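## Task

Get plate B83 into nest N1, plate B33 into N2 and plate B38 into N3. Every plate has to rest level within its nest's locators, turned so that its well A1 lies at the nest corner labelled A1. The plates must stay put without the robot holding them, and at the end the gripper must be open and moved away.

## Robot and tools

ROBOT. A single four-axis SCARA-type plate mover. Its gripper always stays level and can only rotate about vertical. Joint positions in each result list, in order: lift (m, 0.000 to 0.550), shoulder (rad, -2.000 to 2.000), elbow (rad, -2.800 to 2.800), wrist yaw (rad, -12.566 to 12.566), then the gap between the finger pads in metres. Keep the elbow more than 0.4 rad away from 0, or the arm may fold and fault.

FRAMES. Results report end_effector_position (metres) and end_effector_quat_wxyz in the scene frame. Its origin is on the table surface under the arm's base, +z is up, and +y lies to the left when facing along +x. At long reach the printed position can be a little off. The gripper has its own axes: the fingers point along its +x and close along its y. end_effector_position is the midpoint between the two rubber pads, about 2 to 3 cm behind the fingertips.

SCENE. Four nests sit in an arc. Going clockwise as seen from above they are N1, OUT, N2, N3, and OUT starts empty. The only way to tell plates apart is their ID labels. Well A1 is at the plate's cut-off corner. Loose objects may sometimes get a brief shove.

execute_actions. Its argument actions is a list holding at most one item. An empty list just returns the state. An action item has rows, which is a list of 1 to 15 rows, and steps, from 1 to 15, with 15 if left out. Each step lasts 1/30 s. One row is applied per step, and the last row repeats if there are fewer rows than steps. A wait item has only steps, up to 300. It is counted from the previous result, so your reply time is included. The optional pictures flag (true/false) controls whether camera images come back. A refused call sends nothing.

ROW FORMAT. Each row is one list of 5 numbers, each in [-1, 1]: dx, dy, dz, rz, opening.
- dx, dy, dz and rz are offsets, not a pose. They are given in the gripper's own axes.
- They are measured from the gripper pose shown in the most recent result. Before any result in the scene shows it, and for the second and later calls within one reply, they are measured from where the robot is when that action begins.
- Every row uses that same reference, so rows do not add up.
- Scale: 1.0 equals 0.6 m for dx, dy and dz, and 180 degrees for rz. Positive rz turns from +x toward +y.
- opening is absolute, not an offset. +1 is fully open (0.140 m) and -1 is closed, which still leaves a 0.066 m gap. Going from fully open to closed takes at least about 0.6 s.
- An all-zero offset is not a pause. It pulls the gripper back to its reference pose.

move. target is one row in the same format, with offsets from the same reference. speed is the path's top speed in m/s, from 0.002 to 0.5 (default 0.25). Turning is capped at twice that value in rad/s. The gripper follows a straight path lasting 0.5 to 10 s; a longer path stops after 10 s, short of the target. Rotation takes the shorter direction. The opening is sent when the move starts. The path ignores obstacles. The arm can lag behind the path, drift off it, or exceed speed, mostly when nearly stretched out. The result adds a move: line giving the ending (done, off_target, moving, held, fault) and the limits that acted. limits=paced means the commanded pose was clipped. limits=held means some steps were blocked, and afterwards the arm may speed up sharply. The distance to target is also given.

wait. seconds, from 0 to 10. Nothing new is sent during it.

zoom_image. camera is cam_low (672x504) or cam_wrist (616x616). region is [x0, y0, x1, y1] in pixels of that camera's last full image, with (0, 0) at the top-left corner, and at most 504 by 504. It returns a closer view.

finished_scene. scene is the number of the scene you are in. Its result says whether the goal was met. A reply with no tool call ends everything.

CONTROL DETAILS. Each step, the commanded pose is clipped to within 70 mm and 16 degrees of the measured pose. After an action ends, the arm only finishes reaching the last clipped pose, so check the result and send the rest. Hand target shows where the controller is heading. A pose unreachable line or HELD marks steps that were altered or blocked by the clearance check. The simulation keeps running while you think and write.

GRIPPING. grip_measured uses the same scale as opening. To hold a plate, command roughly 0.04 below grip_measured; a smaller difference gives a lighter grip. Readings may be off by about 1 mm. Each pad pushes with about 18 N at most, and closing fast can squeeze harder.

AVOID. Dropping a plate more than a few millimetres fails the task. Knocking anything off the table ends the scene. Avoid slams, hard hits and forceful pushes. Pressing a target far beyond a contact point pushes harder, and so does moving fast into it. If a joint's contact load reaches its limit (lift 57 N, shoulder 8.55 N m, elbow 4.27 N m, wrist yaw 1.42 N m, with the held weight counted), the arm stops for 10 s and the rest of that call is dropped. Holding loads heats the motors: a MOTOR HOT warning appears at 85 °C, and at 100 °C the brakes lock until they cool (OVER-TEMPERATURE FAULT). Finish by opening the gripper and lifting clear, so the plates rest on their own.

Each tool is called after "Request:" by a JSON object that holds its "op" and its "data".

## Session

I'll start by looking at the current state of the scene.

Request:
{"op": "execute_actions", "data": {"actions": []}}

Scene clock: 0.00 s of 12600.00 s.
end_effector_position=(+0.7494, -0.1926, +0.0785) grip_measured=+0.99 end_effector_quat_wxyz=(+0.911, +0.000, +0.000, -0.413)
Joint positions: [ 0.074  0.136  2.457 -3.446  0.14 ]
Motor temperatures (°C, as the motors report them): [37 24 25 24]
Hand target: +0.749, -0.193, +0.079; +0.911, +0.000, +0.000, -0.413

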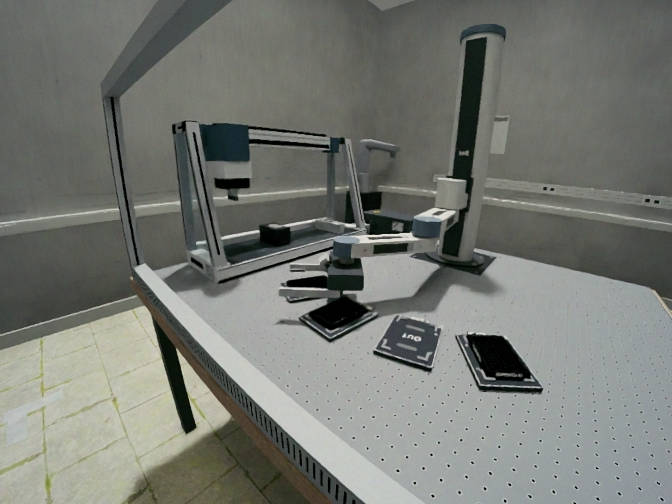

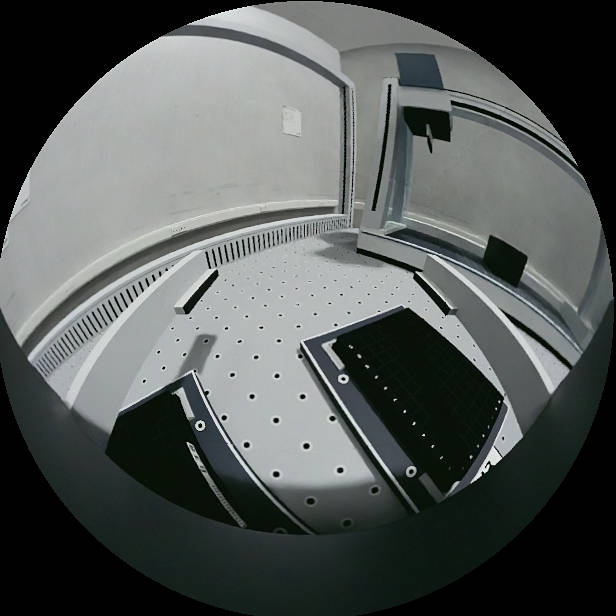

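Request:
{"op": "zoom_image", "data": {"camera": "cam_low", "region": [260, 250, 560, 420]}}

Region (260, 250, 560, 420) of cam_low's 672x504 image, scaled by 1.680, with more detail than that image has; it fills the top 286 rows of this view, and the rest is white.

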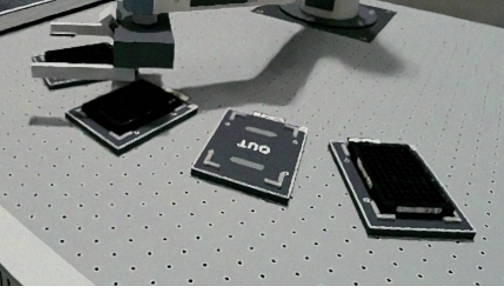

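Request:
{"op": "zoom_image", "data": {"camera": "cam_low", "region": [450, 325, 550, 400]}}

Request:
{"op": "zoom_image", "data": {"camera": "cam_wrist", "region": [100, 360, 320, 540]}}

Region (450, 325, 550, 400) of cam_low's 672x504 image, scaled by 5.040, with more detail than that image has; it fills the top 378 rows of this view, and the rest is white.

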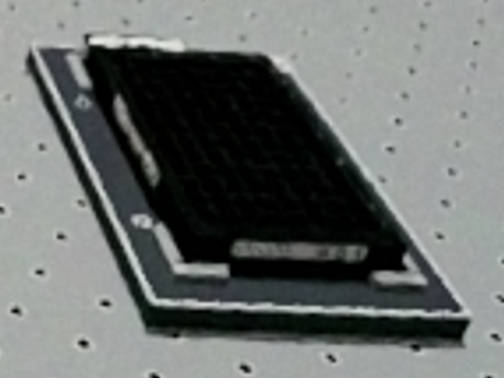

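Region (100, 360, 320, 540) of cam_wrist's 616x616 image, scaled by 2.291, with more detail than that image has; it fills the top 412 rows of this view, and the rest is white.

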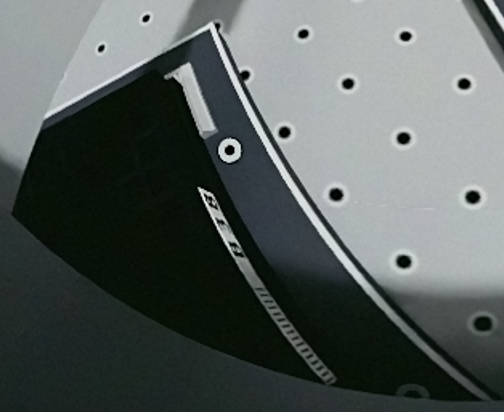

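Request:
{"op": "move", "data": {"target": [0.0, 0.0, 0.0, 0.35, 1.0], "speed": 0.2}}

Scene clock: 31.97 s of 12600.00 s.
end_effector_position=(+0.7493, -0.1927, +0.0785) grip_measured=+0.99 end_effector_quat_wxyz=(+0.992, +0.000, +0.000, +0.123)
Joint positions: [ 0.074 -0.183  2.501 -2.072  0.14 ]
Motor temperatures (°C, as the motors report them): [37 24 25 24]
Hand target: +0.749, -0.193, +0.079; +0.992, +0.000, +0.000, +0.123
Off the commanded pose: 0.000 m, 0 deg.
After step 90, 25.93 s passed at rest.
move: done

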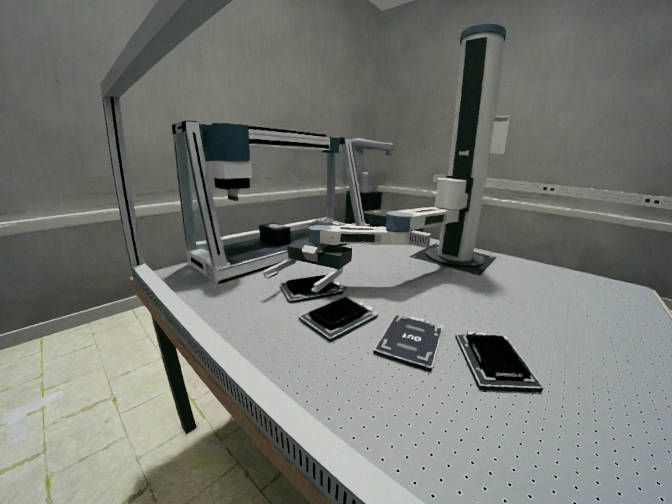

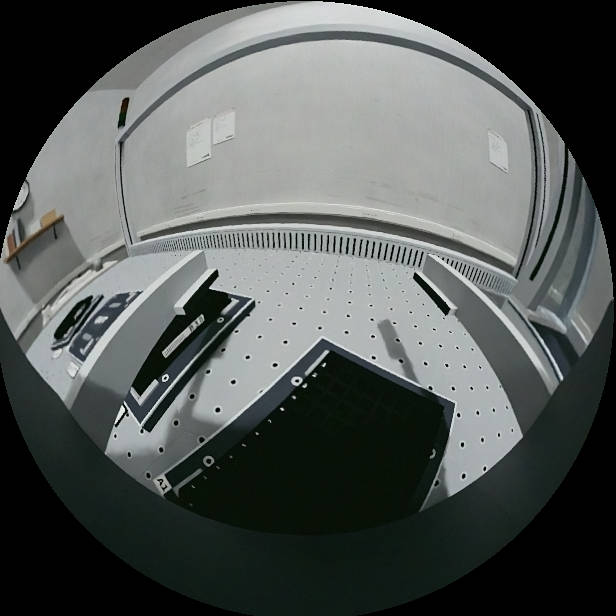

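Request:
{"op": "zoom_image", "data": {"camera": "cam_wrist", "region": [130, 280, 260, 400]}}

Region (130, 280, 260, 400) of cam_wrist's 616x616 image, scaled by 3.877, with more detail than that image has; it fills the top 465 rows of this view, and the rest is white.

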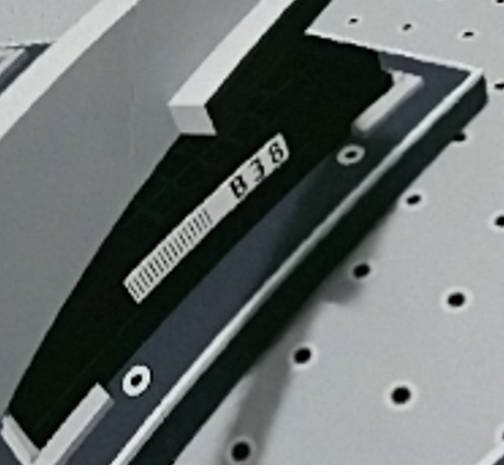

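Request:
{"op": "move", "data": {"target": [-0.053, 0.809, 0.0, 0.644, 1.0], "speed": 0.3}}

Scene clock: 78.20 s of 12600.00 s.
end_effector_position=(+0.5991, +0.2700, +0.0785) grip_measured=+0.99 end_effector_quat_wxyz=(+0.511, +0.000, +0.000, +0.860)
Joint positions: [ 0.074  0.449  2.8   -1.18   0.14 ]
Motor temperatures (°C, as the motors report them): [37 24 25 24]
Hand target: +0.599, +0.270, +0.079; +0.511, +0.000, +0.000, +0.859
Off the commanded pose: 0.001 m, 12 deg.
joint sent to its limit — the command would take joint 3 (elbow) past its upper limit, so that joint was sent only as far as its limit.
After step 90, 39.53 s passed at rest.
move: off_target

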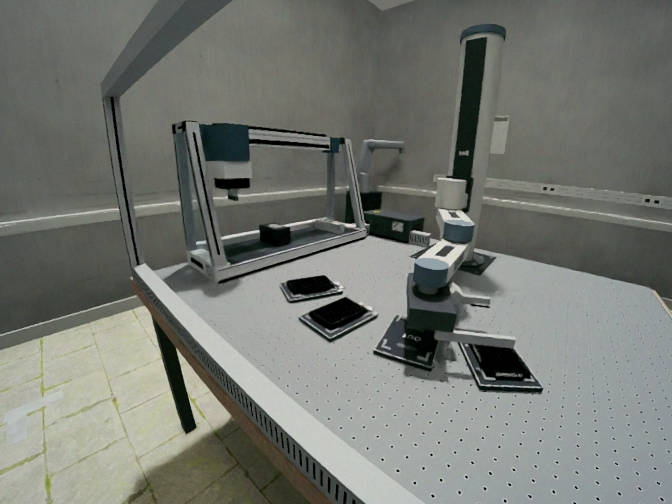

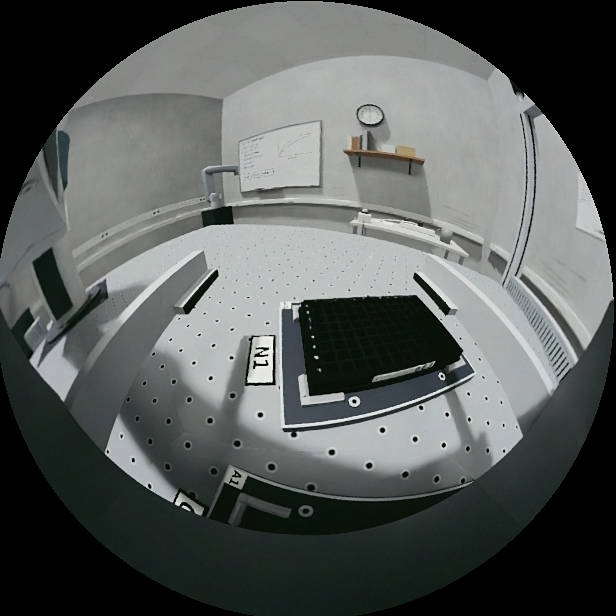

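Request:
{"op": "zoom_image", "data": {"camera": "cam_wrist", "region": [340, 340, 480, 400]}}

Region (340, 340, 480, 400) of cam_wrist's 616x616 image, scaled by 3.600, with more detail than that image has; it fills the top 216 rows of this view, and the rest is white.

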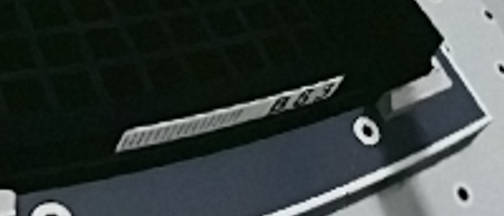

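Request:
{"op": "move", "data": {"target": [-0.08, 0.0, -0.06, 0.0, 1.0], "speed": 0.1}}

Scene clock: 93.40 s of 12600.00 s.
end_effector_position=(+0.6212, +0.2275, +0.0425) grip_measured=+0.99 end_effector_quat_wxyz=(+0.546, +0.000, +0.000, +0.838)
Joint positions: [ 0.037  0.353  2.8   -1.166  0.14 ]
Motor temperatures (°C, as the motors report them): [37 24 25 24]
Hand target: +0.621, +0.228, +0.043; +0.546, +0.000, +0.000, +0.838
Off the commanded pose: 0.001 m, 5 deg.
joint sent to its limit — the command would take joint 3 (elbow) past its upper limit, so that joint was sent only as far as its limit.
After step 90, 11.30 s passed at rest.
move: off_target

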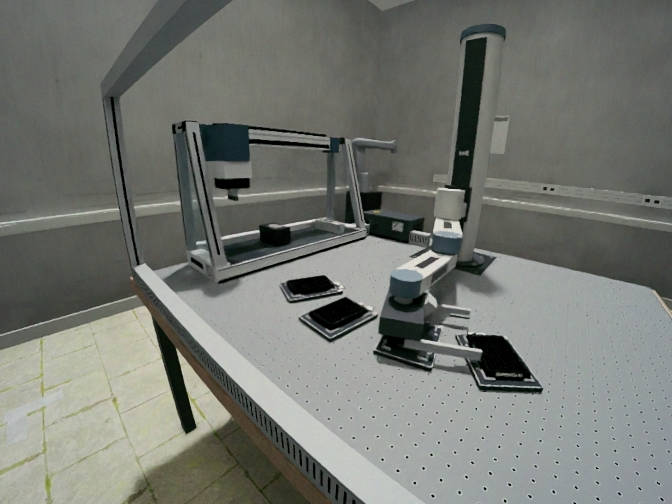

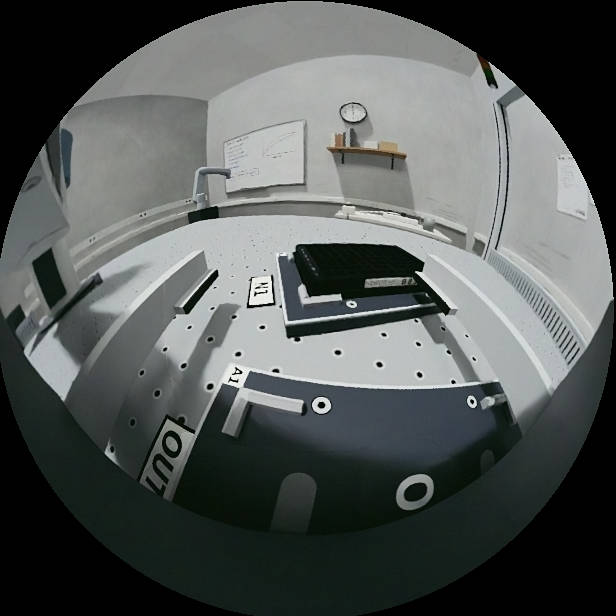

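Request:
{"op": "zoom_image", "data": {"camera": "cam_wrist", "region": [350, 260, 450, 310]}}

Region (350, 260, 450, 310) of cam_wrist's 616x616 image, scaled by 5.040, with more detail than that image has.

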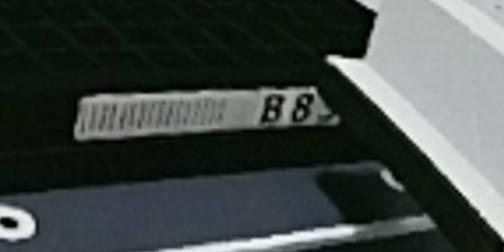

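Request:
{"op": "move", "data": {"target": [-0.430, 0.046, 0.0625, -0.643, 1.0], "speed": 0.3}}

Scene clock: 130.57 s of 12600.00 s.
end_effector_position=(+0.7000, -0.0196, +0.0800) grip_measured=+0.99 end_effector_quat_wxyz=(+1.000, +0.000, +0.000, -0.017)
Joint positions: [ 0.075  0.63   1.664 -2.328  0.14 ]
Motor temperatures (°C, as the motors report them): [37 24 25 24]
Hand target: +0.700, -0.020, +0.080; +1.000, +0.000, +0.000, -0.017
Off the commanded pose: 0.000 m, 0 deg.
After step 90, 30.47 s passed at rest.
move: done

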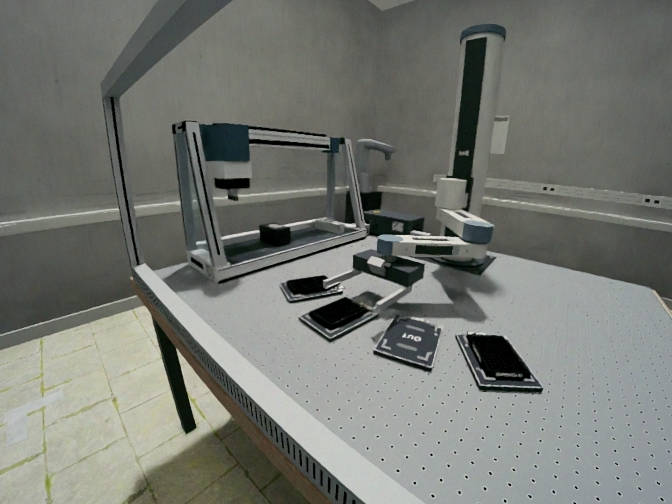

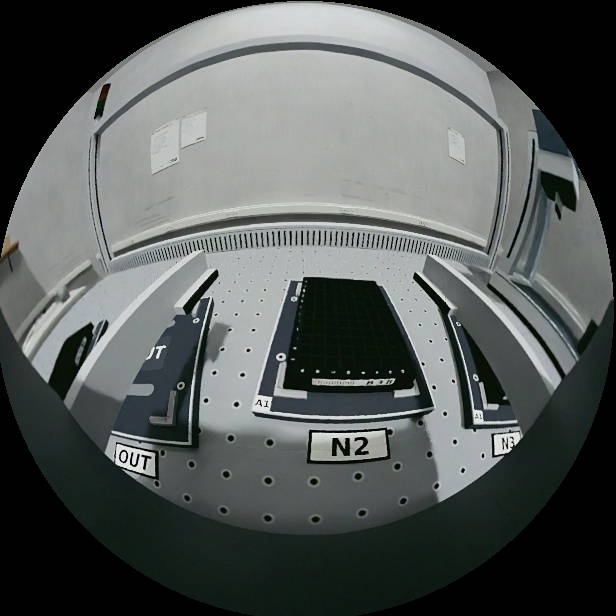

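Request:
{"op": "move", "data": {"target": [0.058, -0.043, 0.0, -0.028, 1.0], "speed": 0.15}}

Scene clock: 157.17 s of 12600.00 s.
end_effector_position=(+0.7339, -0.0466, +0.0800) grip_measured=+0.99 end_effector_quat_wxyz=(+0.998, +0.000, +0.000, -0.061)
Joint positions: [ 0.075  0.503  1.883 -2.507  0.14 ]
Motor temperatures (°C, as the motors report them): [37 24 25 24]
Hand target: +0.734, -0.047, +0.080; +0.998, +0.000, +0.000, -0.061
Off the commanded pose: 0.000 m, 0 deg.
After step 90, 22.87 s passed at rest.
move: done

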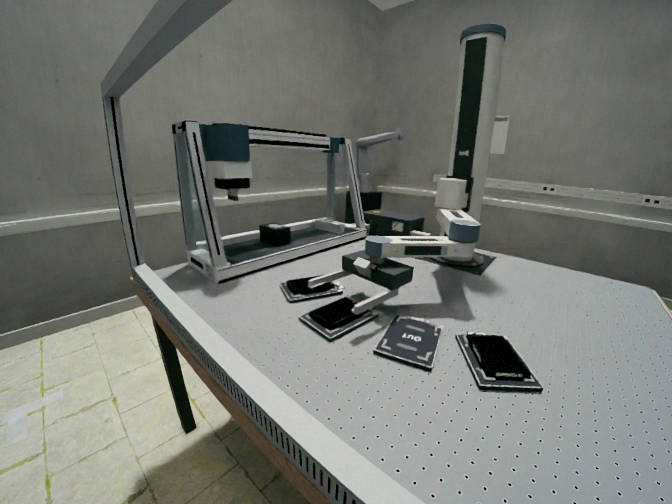

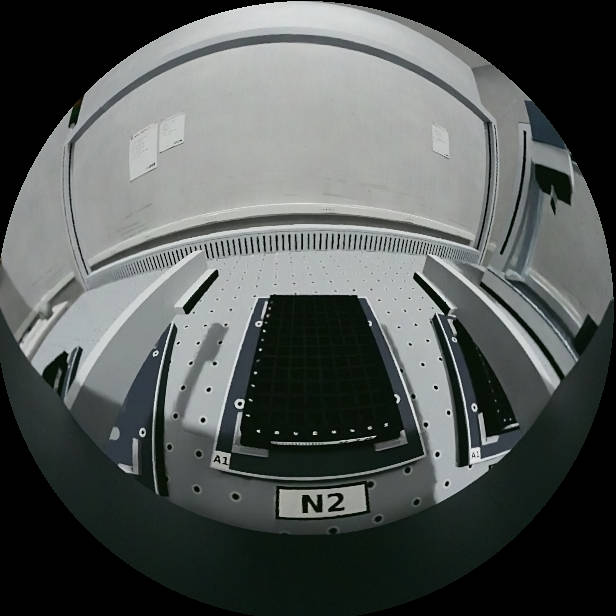

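Request:
{"op": "move", "data": {"target": [0.0, 0.0, -0.08, 0.0, 1.0], "speed": 0.08}}

Scene clock: 162.40 s of 12600.00 s.
end_effector_position=(+0.7339, -0.0466, +0.0319) grip_measured=+0.99 end_effector_quat_wxyz=(+0.998, +0.000, +0.000, -0.061)
Joint positions: [ 0.027  0.503  1.883 -2.507  0.14 ]
Motor temperatures (°C, as the motors report them): [37 24 25 24]
Hand target: +0.734, -0.047, +0.032; +0.998, +0.000, +0.000, -0.061
Off the commanded pose: 0.000 m, 0 deg.
After step 90, 1.37 s passed at rest.
move: done

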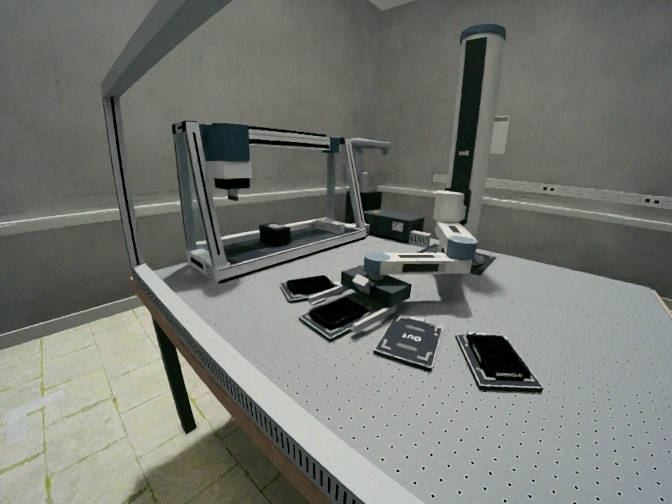

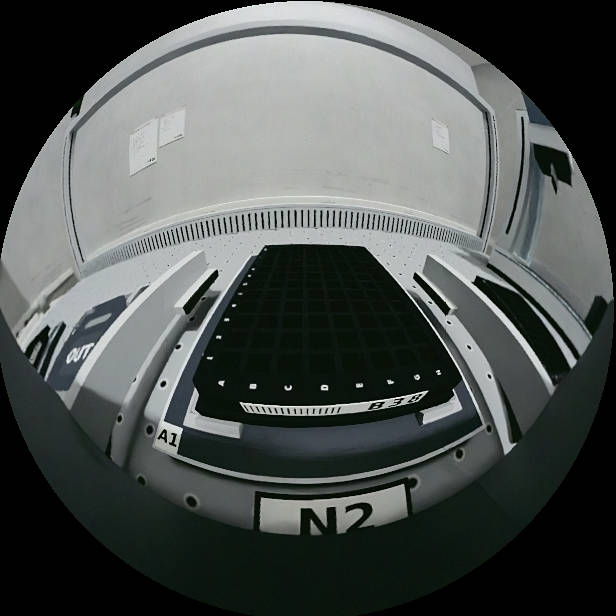

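Request:
{"op": "zoom_image", "data": {"camera": "cam_low", "region": [290, 270, 420, 345]}}

Region (290, 270, 420, 345) of cam_low's 672x504 image, scaled by 3.877, with more detail than that image has; it fills the top 291 rows of this view, and the rest is white.

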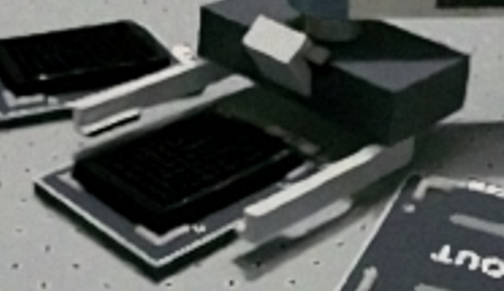

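Request:
{"op": "move", "data": {"target": [0.0, 0.0, -0.02, 0.0, 1.0], "speed": 0.03}}

Scene clock: 174.63 s of 12600.00 s.
end_effector_position=(+0.7339, -0.0466, +0.0199) grip_measured=+0.99 end_effector_quat_wxyz=(+0.998, +0.000, +0.000, -0.061)
Joint positions: [ 0.015  0.503  1.883 -2.507  0.14 ]
Motor temperatures (°C, as the motors report them): [37 24 25 24]
Hand target: +0.734, -0.047, +0.020; +0.998, +0.000, +0.000, -0.061
Off the commanded pose: 0.000 m, 0 deg.
After step 90, 8.53 s passed at rest.
move: done

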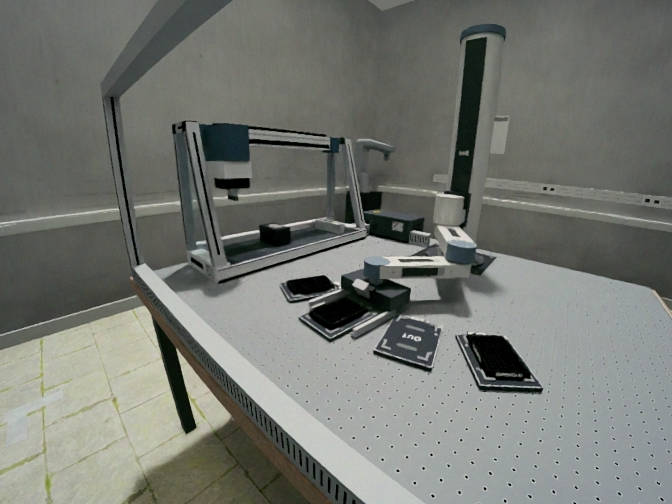

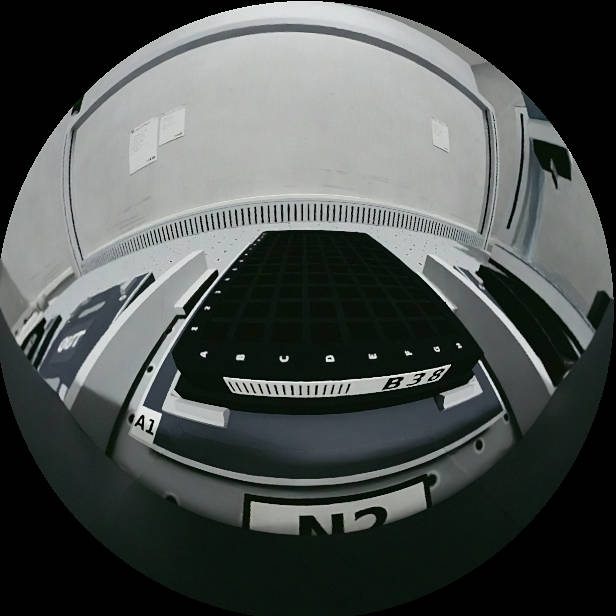

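Now close the gripper on the plate.

Request:
{"op": "execute_actions", "data": {"actions": [{"rows": [[0, 0, 0, 0, -0.55]], "steps": 15}], "pictures": false}}

Scene clock: 179.30 s of 12600.00 s.
end_effector_position=(+0.7341, -0.0461, +0.0199) grip_measured=+0.46 end_effector_quat_wxyz=(+0.998, +0.000, +0.000, -0.059)
Joint positions: [ 0.015  0.503  1.883 -2.505  0.12 ]
Motor temperatures (°C, as the motors report them): [37 24 25 24]
Hand target: +0.734, -0.047, +0.020; +0.998, +0.000, +0.000, -0.061
Off the commanded pose: 0.001 m, 0 deg.
Steps of this call (steps 1 to 90: nothing new was sent; then 1.17 s passed at rest; steps 91 to 105: all 15 steps of this action). Readings (end_effector_position):
91: (+0.7339, -0.0466, +0.0199)
92: (+0.7339, -0.0466, +0.0199)
94: (+0.7339, -0.0466, +0.0199)
98: (+0.7341, -0.0461, +0.0199)
105: the state above

Request:
{"op": "execute_actions", "data": {"actions": [{"rows": [[0, 0, 0, 0, -0.55]], "steps": 15}]}}

Scene clock: 187.07 s of 12600.00 s.
end_effector_position=(+0.7341, -0.0461, +0.0199) grip_measured=+0.46 end_effector_quat_wxyz=(+0.998, +0.000, +0.000, -0.059)
Joint positions: [ 0.015  0.503  1.883 -2.505  0.12 ]
Motor temperatures (°C, as the motors report them): [37 24 26 24]
Hand target: +0.734, -0.046, +0.020; +0.998, +0.000, +0.000, -0.059
Off the commanded pose: 0.000 m, 0 deg.
Steps of this call (steps 1 to 90: nothing new was sent; then 4.27 s passed at rest; steps 91 to 105: all 15 steps of this action). Readings (end_effector_position):
91: (+0.7341, -0.0461, +0.0199)
92: (+0.7341, -0.0461, +0.0199)
94: (+0.7341, -0.0461, +0.0199)
98: (+0.7341, -0.0461, +0.0199)
105: the state above

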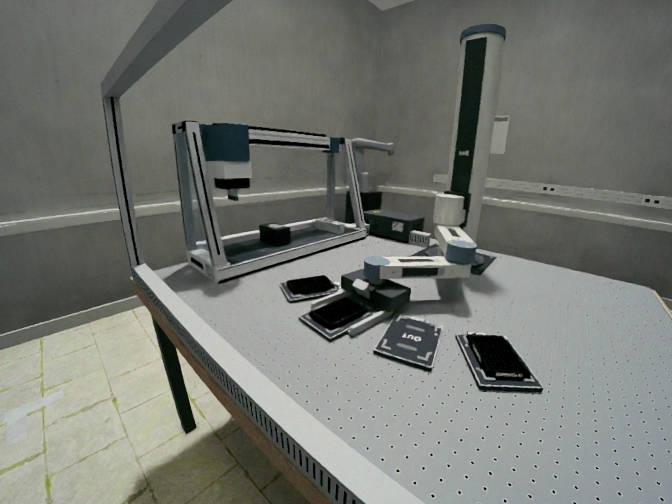

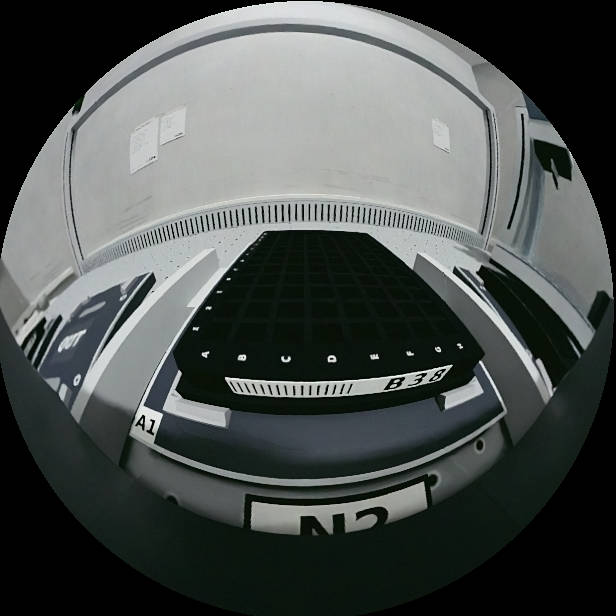

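The fingers caught on the nest base (0.12 m wide), so I'm too low. I'll open, rise a little and retry.

Request:
{"op": "execute_actions", "data": {"actions": [{"rows": [[0, 0, 0, 0, 1.0]], "steps": 12}], "pictures": false}}

Request:
{"op": "move", "data": {"target": [0.0, 0.0, 0.015, 0.0, 1.0], "speed": 0.03}}

Scene clock: 196.87 s of 12600.00 s.
end_effector_position=(+0.7341, -0.0461, +0.0199) grip_measured=+0.99 end_effector_quat_wxyz=(+0.998, +0.000, +0.000, -0.059)
Joint positions: [ 0.015  0.503  1.883 -2.505  0.14 ]
Motor temperatures (°C, as the motors report them): [37 24 25 24]
Hand target: +0.734, -0.046, +0.020; +0.998, +0.000, +0.000, -0.059
Off the commanded pose: 0.000 m, 0 deg.
Steps of this call (steps 1 to 90: nothing new was sent; then 6.40 s passed at rest; steps 91 to 102: all 12 steps of this action). Readings (end_effector_position):
91: (+0.7341, -0.0461, +0.0199)
92: (+0.7341, -0.0461, +0.0199)
94: (+0.7341, -0.0461, +0.0199)
98: (+0.7341, -0.0461, +0.0199)
102: the state above

Scene clock: 197.80 s of 12600.00 s.
end_effector_position=(+0.7341, -0.0461, +0.0289) grip_measured=+0.99 end_effector_quat_wxyz=(+0.998, +0.000, +0.000, -0.059)
Joint positions: [ 0.024  0.503  1.883 -2.505  0.14 ]
Motor temperatures (°C, as the motors report them): [37 24 25 24]
Hand target: +0.734, -0.046, +0.029; +0.998, +0.000, +0.000, -0.059
Off the commanded pose: 0.000 m, 0 deg.
move: done

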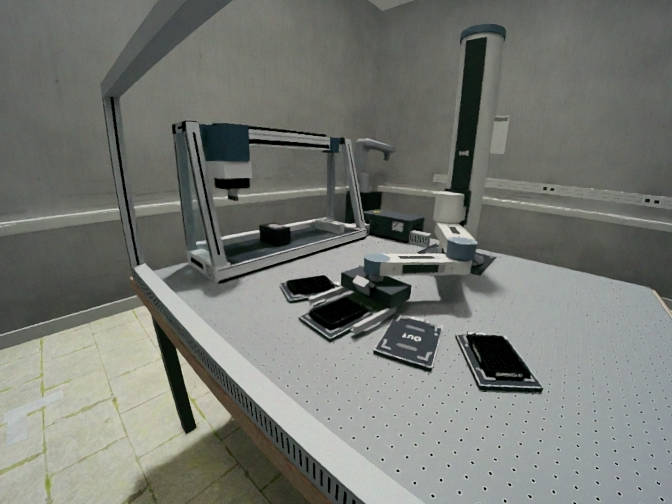

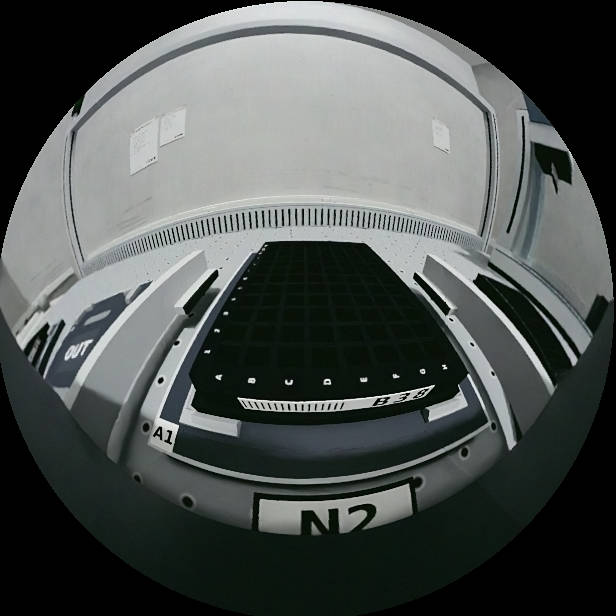

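Request:
{"op": "execute_actions", "data": {"actions": [{"rows": [[0, 0, 0, 0, -0.55]], "steps": 15}], "pictures": false}}

Request:
{"op": "execute_actions", "data": {"actions": [{"rows": [[0, 0, 0, 0, -0.55]], "steps": 10}]}}

Scene clock: 204.03 s of 12600.00 s.
end_effector_position=(+0.7341, -0.0461, +0.0289) grip_measured=-0.48 end_effector_quat_wxyz=(+0.998, +0.000, +0.000, -0.059)
Joint positions: [ 0.024  0.503  1.883 -2.505  0.085]
Motor temperatures (°C, as the motors report them): [37 24 25 24]
Hand target: +0.734, -0.046, +0.029; +0.998, +0.000, +0.000, -0.059
Off the commanded pose: 0.000 m, 0 deg.
Steps of this call (steps 1 to 90: nothing new was sent; then 2.73 s passed at rest; steps 91 to 105: all 15 steps of this action). Readings (end_effector_position):
91: (+0.7341, -0.0461, +0.0289)
92: (+0.7341, -0.0461, +0.0289)
94: (+0.7341, -0.0461, +0.0289)
98: (+0.7341, -0.0461, +0.0289)
105: the state above

Scene clock: 204.37 s of 12600.00 s.
end_effector_position=(+0.7341, -0.0461, +0.0289) grip_measured=-0.48 end_effector_quat_wxyz=(+0.998, +0.000, +0.000, -0.059)
Joint positions: [ 0.024  0.503  1.883 -2.505  0.085]
Motor temperatures (°C, as the motors report them): [37 24 25 24]
Hand target: +0.734, -0.046, +0.029; +0.998, +0.000, +0.000, -0.059
Off the commanded pose: 0.000 m, 0 deg.
Steps of this call (steps 1 to 10: all 10 steps of this action). Readings (end_effector_position):
1: (+0.7341, -0.0461, +0.0289)
2: (+0.7341, -0.0461, +0.0289)
4: (+0.7341, -0.0461, +0.0289)
8: (+0.7341, -0.0461, +0.0289)
10: the state above

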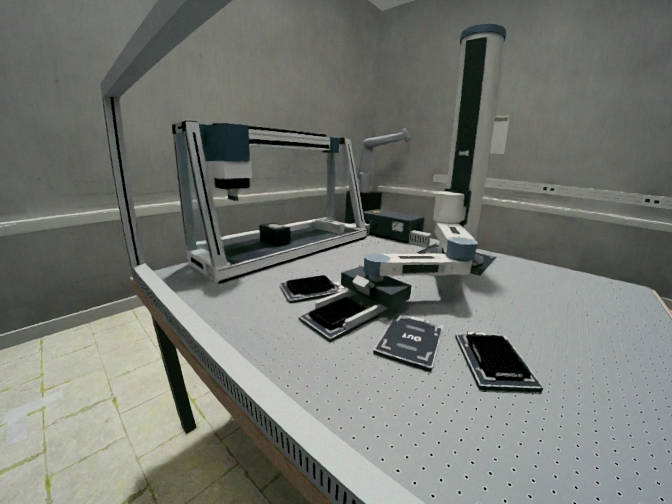

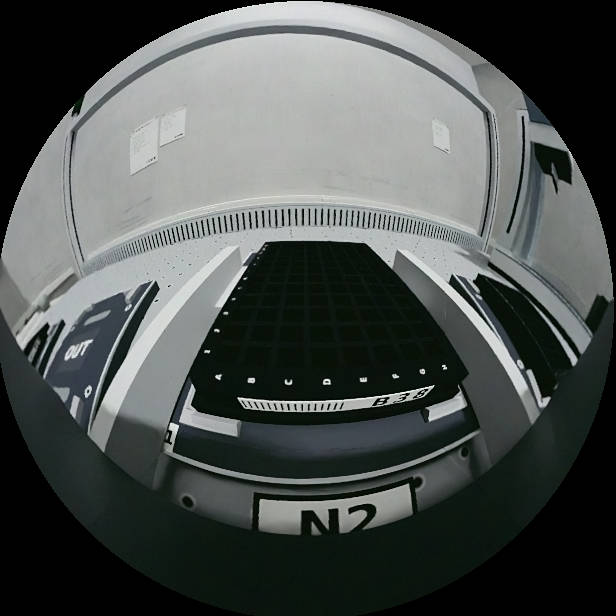

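Gripped at 85 mm. Lifting.

Request:
{"op": "move", "data": {"target": [0.0, 0.0, 0.085, 0.0, -0.55], "speed": 0.08}}

Scene clock: 209.40 s of 12600.00 s.
end_effector_position=(+0.7341, -0.0461, +0.0800) grip_measured=-0.48 end_effector_quat_wxyz=(+0.998, +0.000, +0.000, -0.059)
Joint positions: [ 0.075  0.503  1.883 -2.505  0.085]
Motor temperatures (°C, as the motors report them): [37 24 25 24]
Hand target: +0.734, -0.046, +0.080; +0.998, +0.000, +0.000, -0.059
Off the commanded pose: 0.000 m, 0 deg.
After step 90, 1.10 s passed at rest.
move: done

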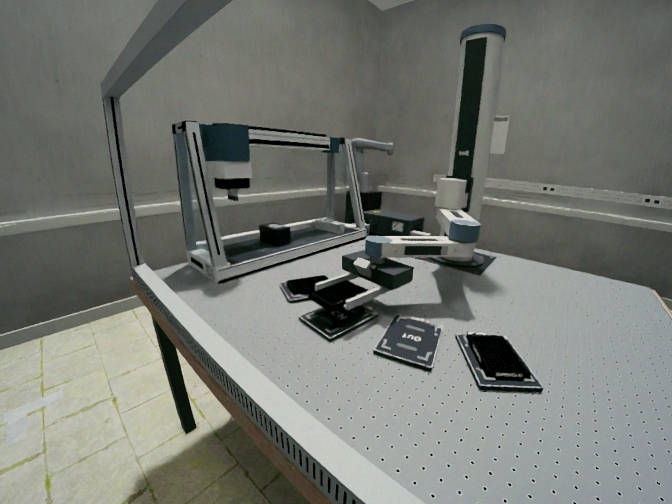

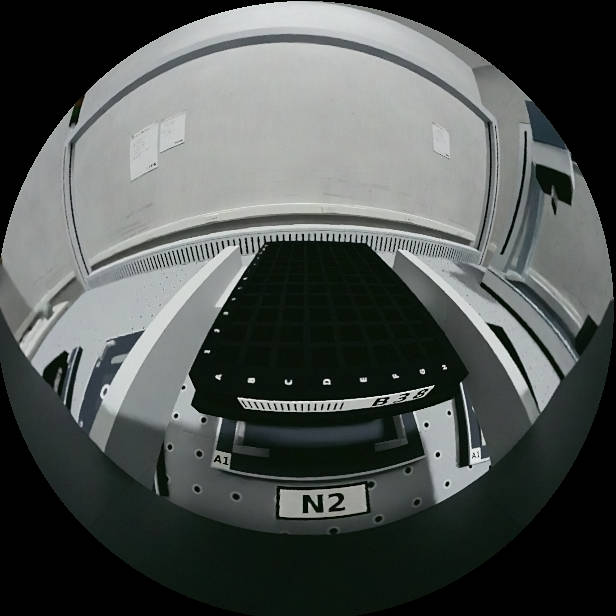

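Request:
{"op": "move", "data": {"target": [-0.040, 0.240, 0.0, 0.083, -0.55], "speed": 0.15}}

Scene clock: 219.43 s of 12600.00 s.
end_effector_position=(+0.7273, +0.1000, +0.0800) grip_measured=-0.48 end_effector_quat_wxyz=(+0.997, +0.000, +0.000, +0.071)
Joint positions: [ 0.075  0.763  1.885 -2.506  0.085]
Motor temperatures (°C, as the motors report them): [37 24 25 24]
Hand target: +0.727, +0.100, +0.080; +0.997, +0.000, +0.000, +0.071
Off the commanded pose: 0.000 m, 0 deg.
After step 90, 5.77 s passed at rest.
move: done

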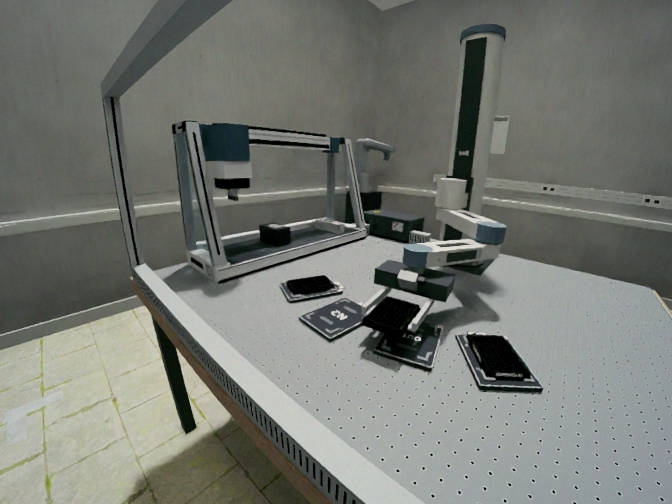

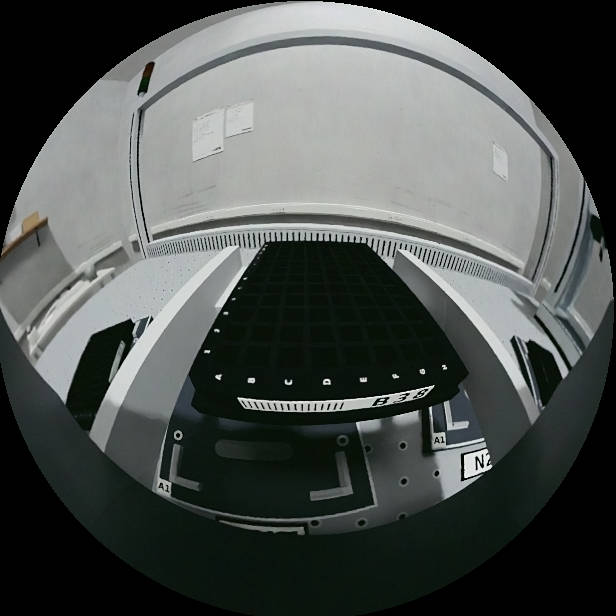

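Request:
{"op": "move", "data": {"target": [-0.033, 0.047, 0.0, 0.0, -0.55], "speed": 0.1}}

Scene clock: 230.03 s of 12600.00 s.
end_effector_position=(+0.7037, +0.1253, +0.0800) grip_measured=-0.48 end_effector_quat_wxyz=(+0.997, +0.000, +0.000, +0.072)
Joint positions: [ 0.075  0.884  1.775 -2.516  0.085]
Motor temperatures (°C, as the motors report them): [37 24 25 24]
Hand target: +0.704, +0.125, +0.080; +0.997, +0.000, +0.000, +0.071
Off the commanded pose: 0.000 m, 0 deg.
After step 90, 6.87 s passed at rest.
move: done

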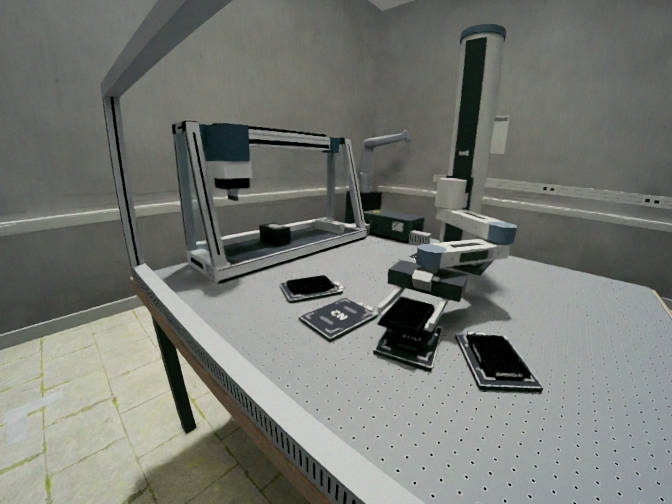

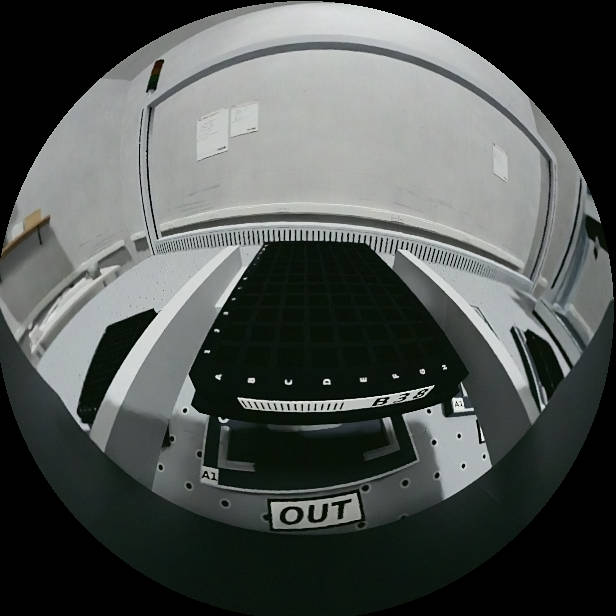

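Request:
{"op": "move", "data": {"target": [-0.012, 0.006, 0.0, 0.022, -0.55], "speed": 0.1}}

Scene clock: 238.00 s of 12600.00 s.
end_effector_position=(+0.6961, +0.1277, +0.0800) grip_measured=-0.48 end_effector_quat_wxyz=(+0.994, +0.000, +0.000, +0.106)
Joint positions: [ 0.075  0.891  1.73  -2.408  0.085]
Motor temperatures (°C, as the motors report them): [37 24 25 24]
Hand target: +0.696, +0.128, +0.080; +0.994, +0.000, +0.000, +0.106
Off the commanded pose: 0.000 m, 0 deg.
After step 90, 4.27 s passed at rest.
move: done

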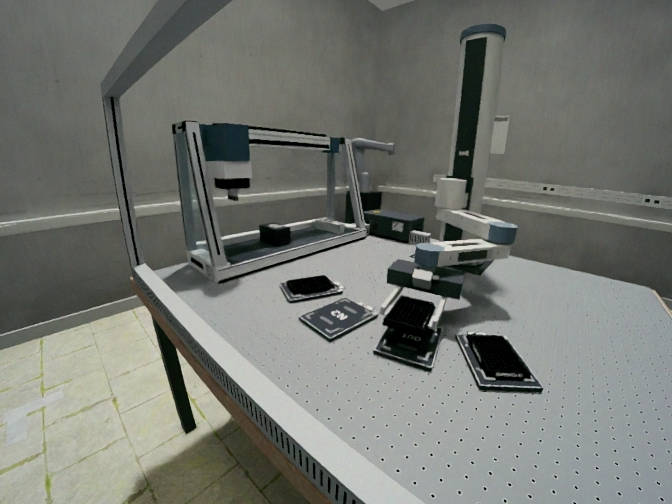

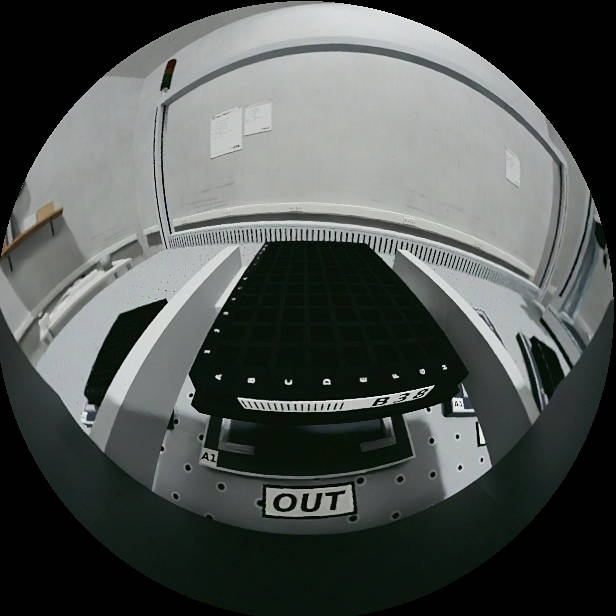

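Request:
{"op": "move", "data": {"target": [0.0, 0.012, -0.075, 0.0, -0.55], "speed": 0.05}}

Scene clock: 242.37 s of 12600.00 s.
end_effector_position=(+0.6945, +0.1347, +0.0349) grip_measured=-0.48 end_effector_quat_wxyz=(+0.994, +0.000, +0.000, +0.106)
Joint positions: [ 0.03   0.908  1.732 -2.427  0.085]
Motor temperatures (°C, as the motors report them): [37 24 25 24]
Hand target: +0.695, +0.135, +0.035; +0.994, +0.000, +0.000, +0.106
Off the commanded pose: 0.000 m, 0 deg.
After step 90, 0.23 s passed at rest.
move: done

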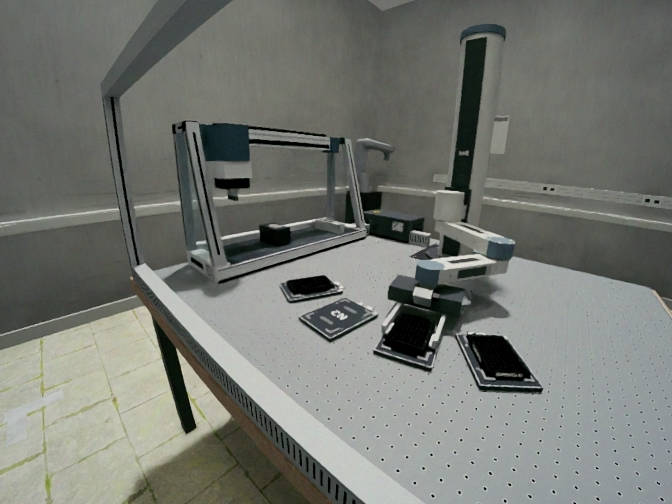

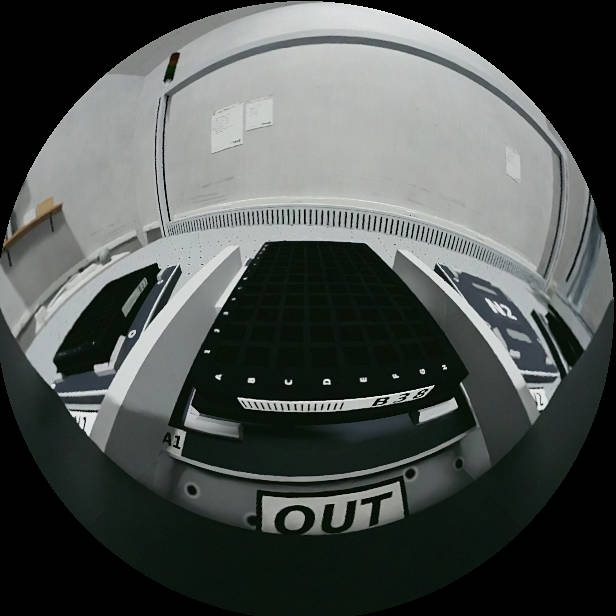

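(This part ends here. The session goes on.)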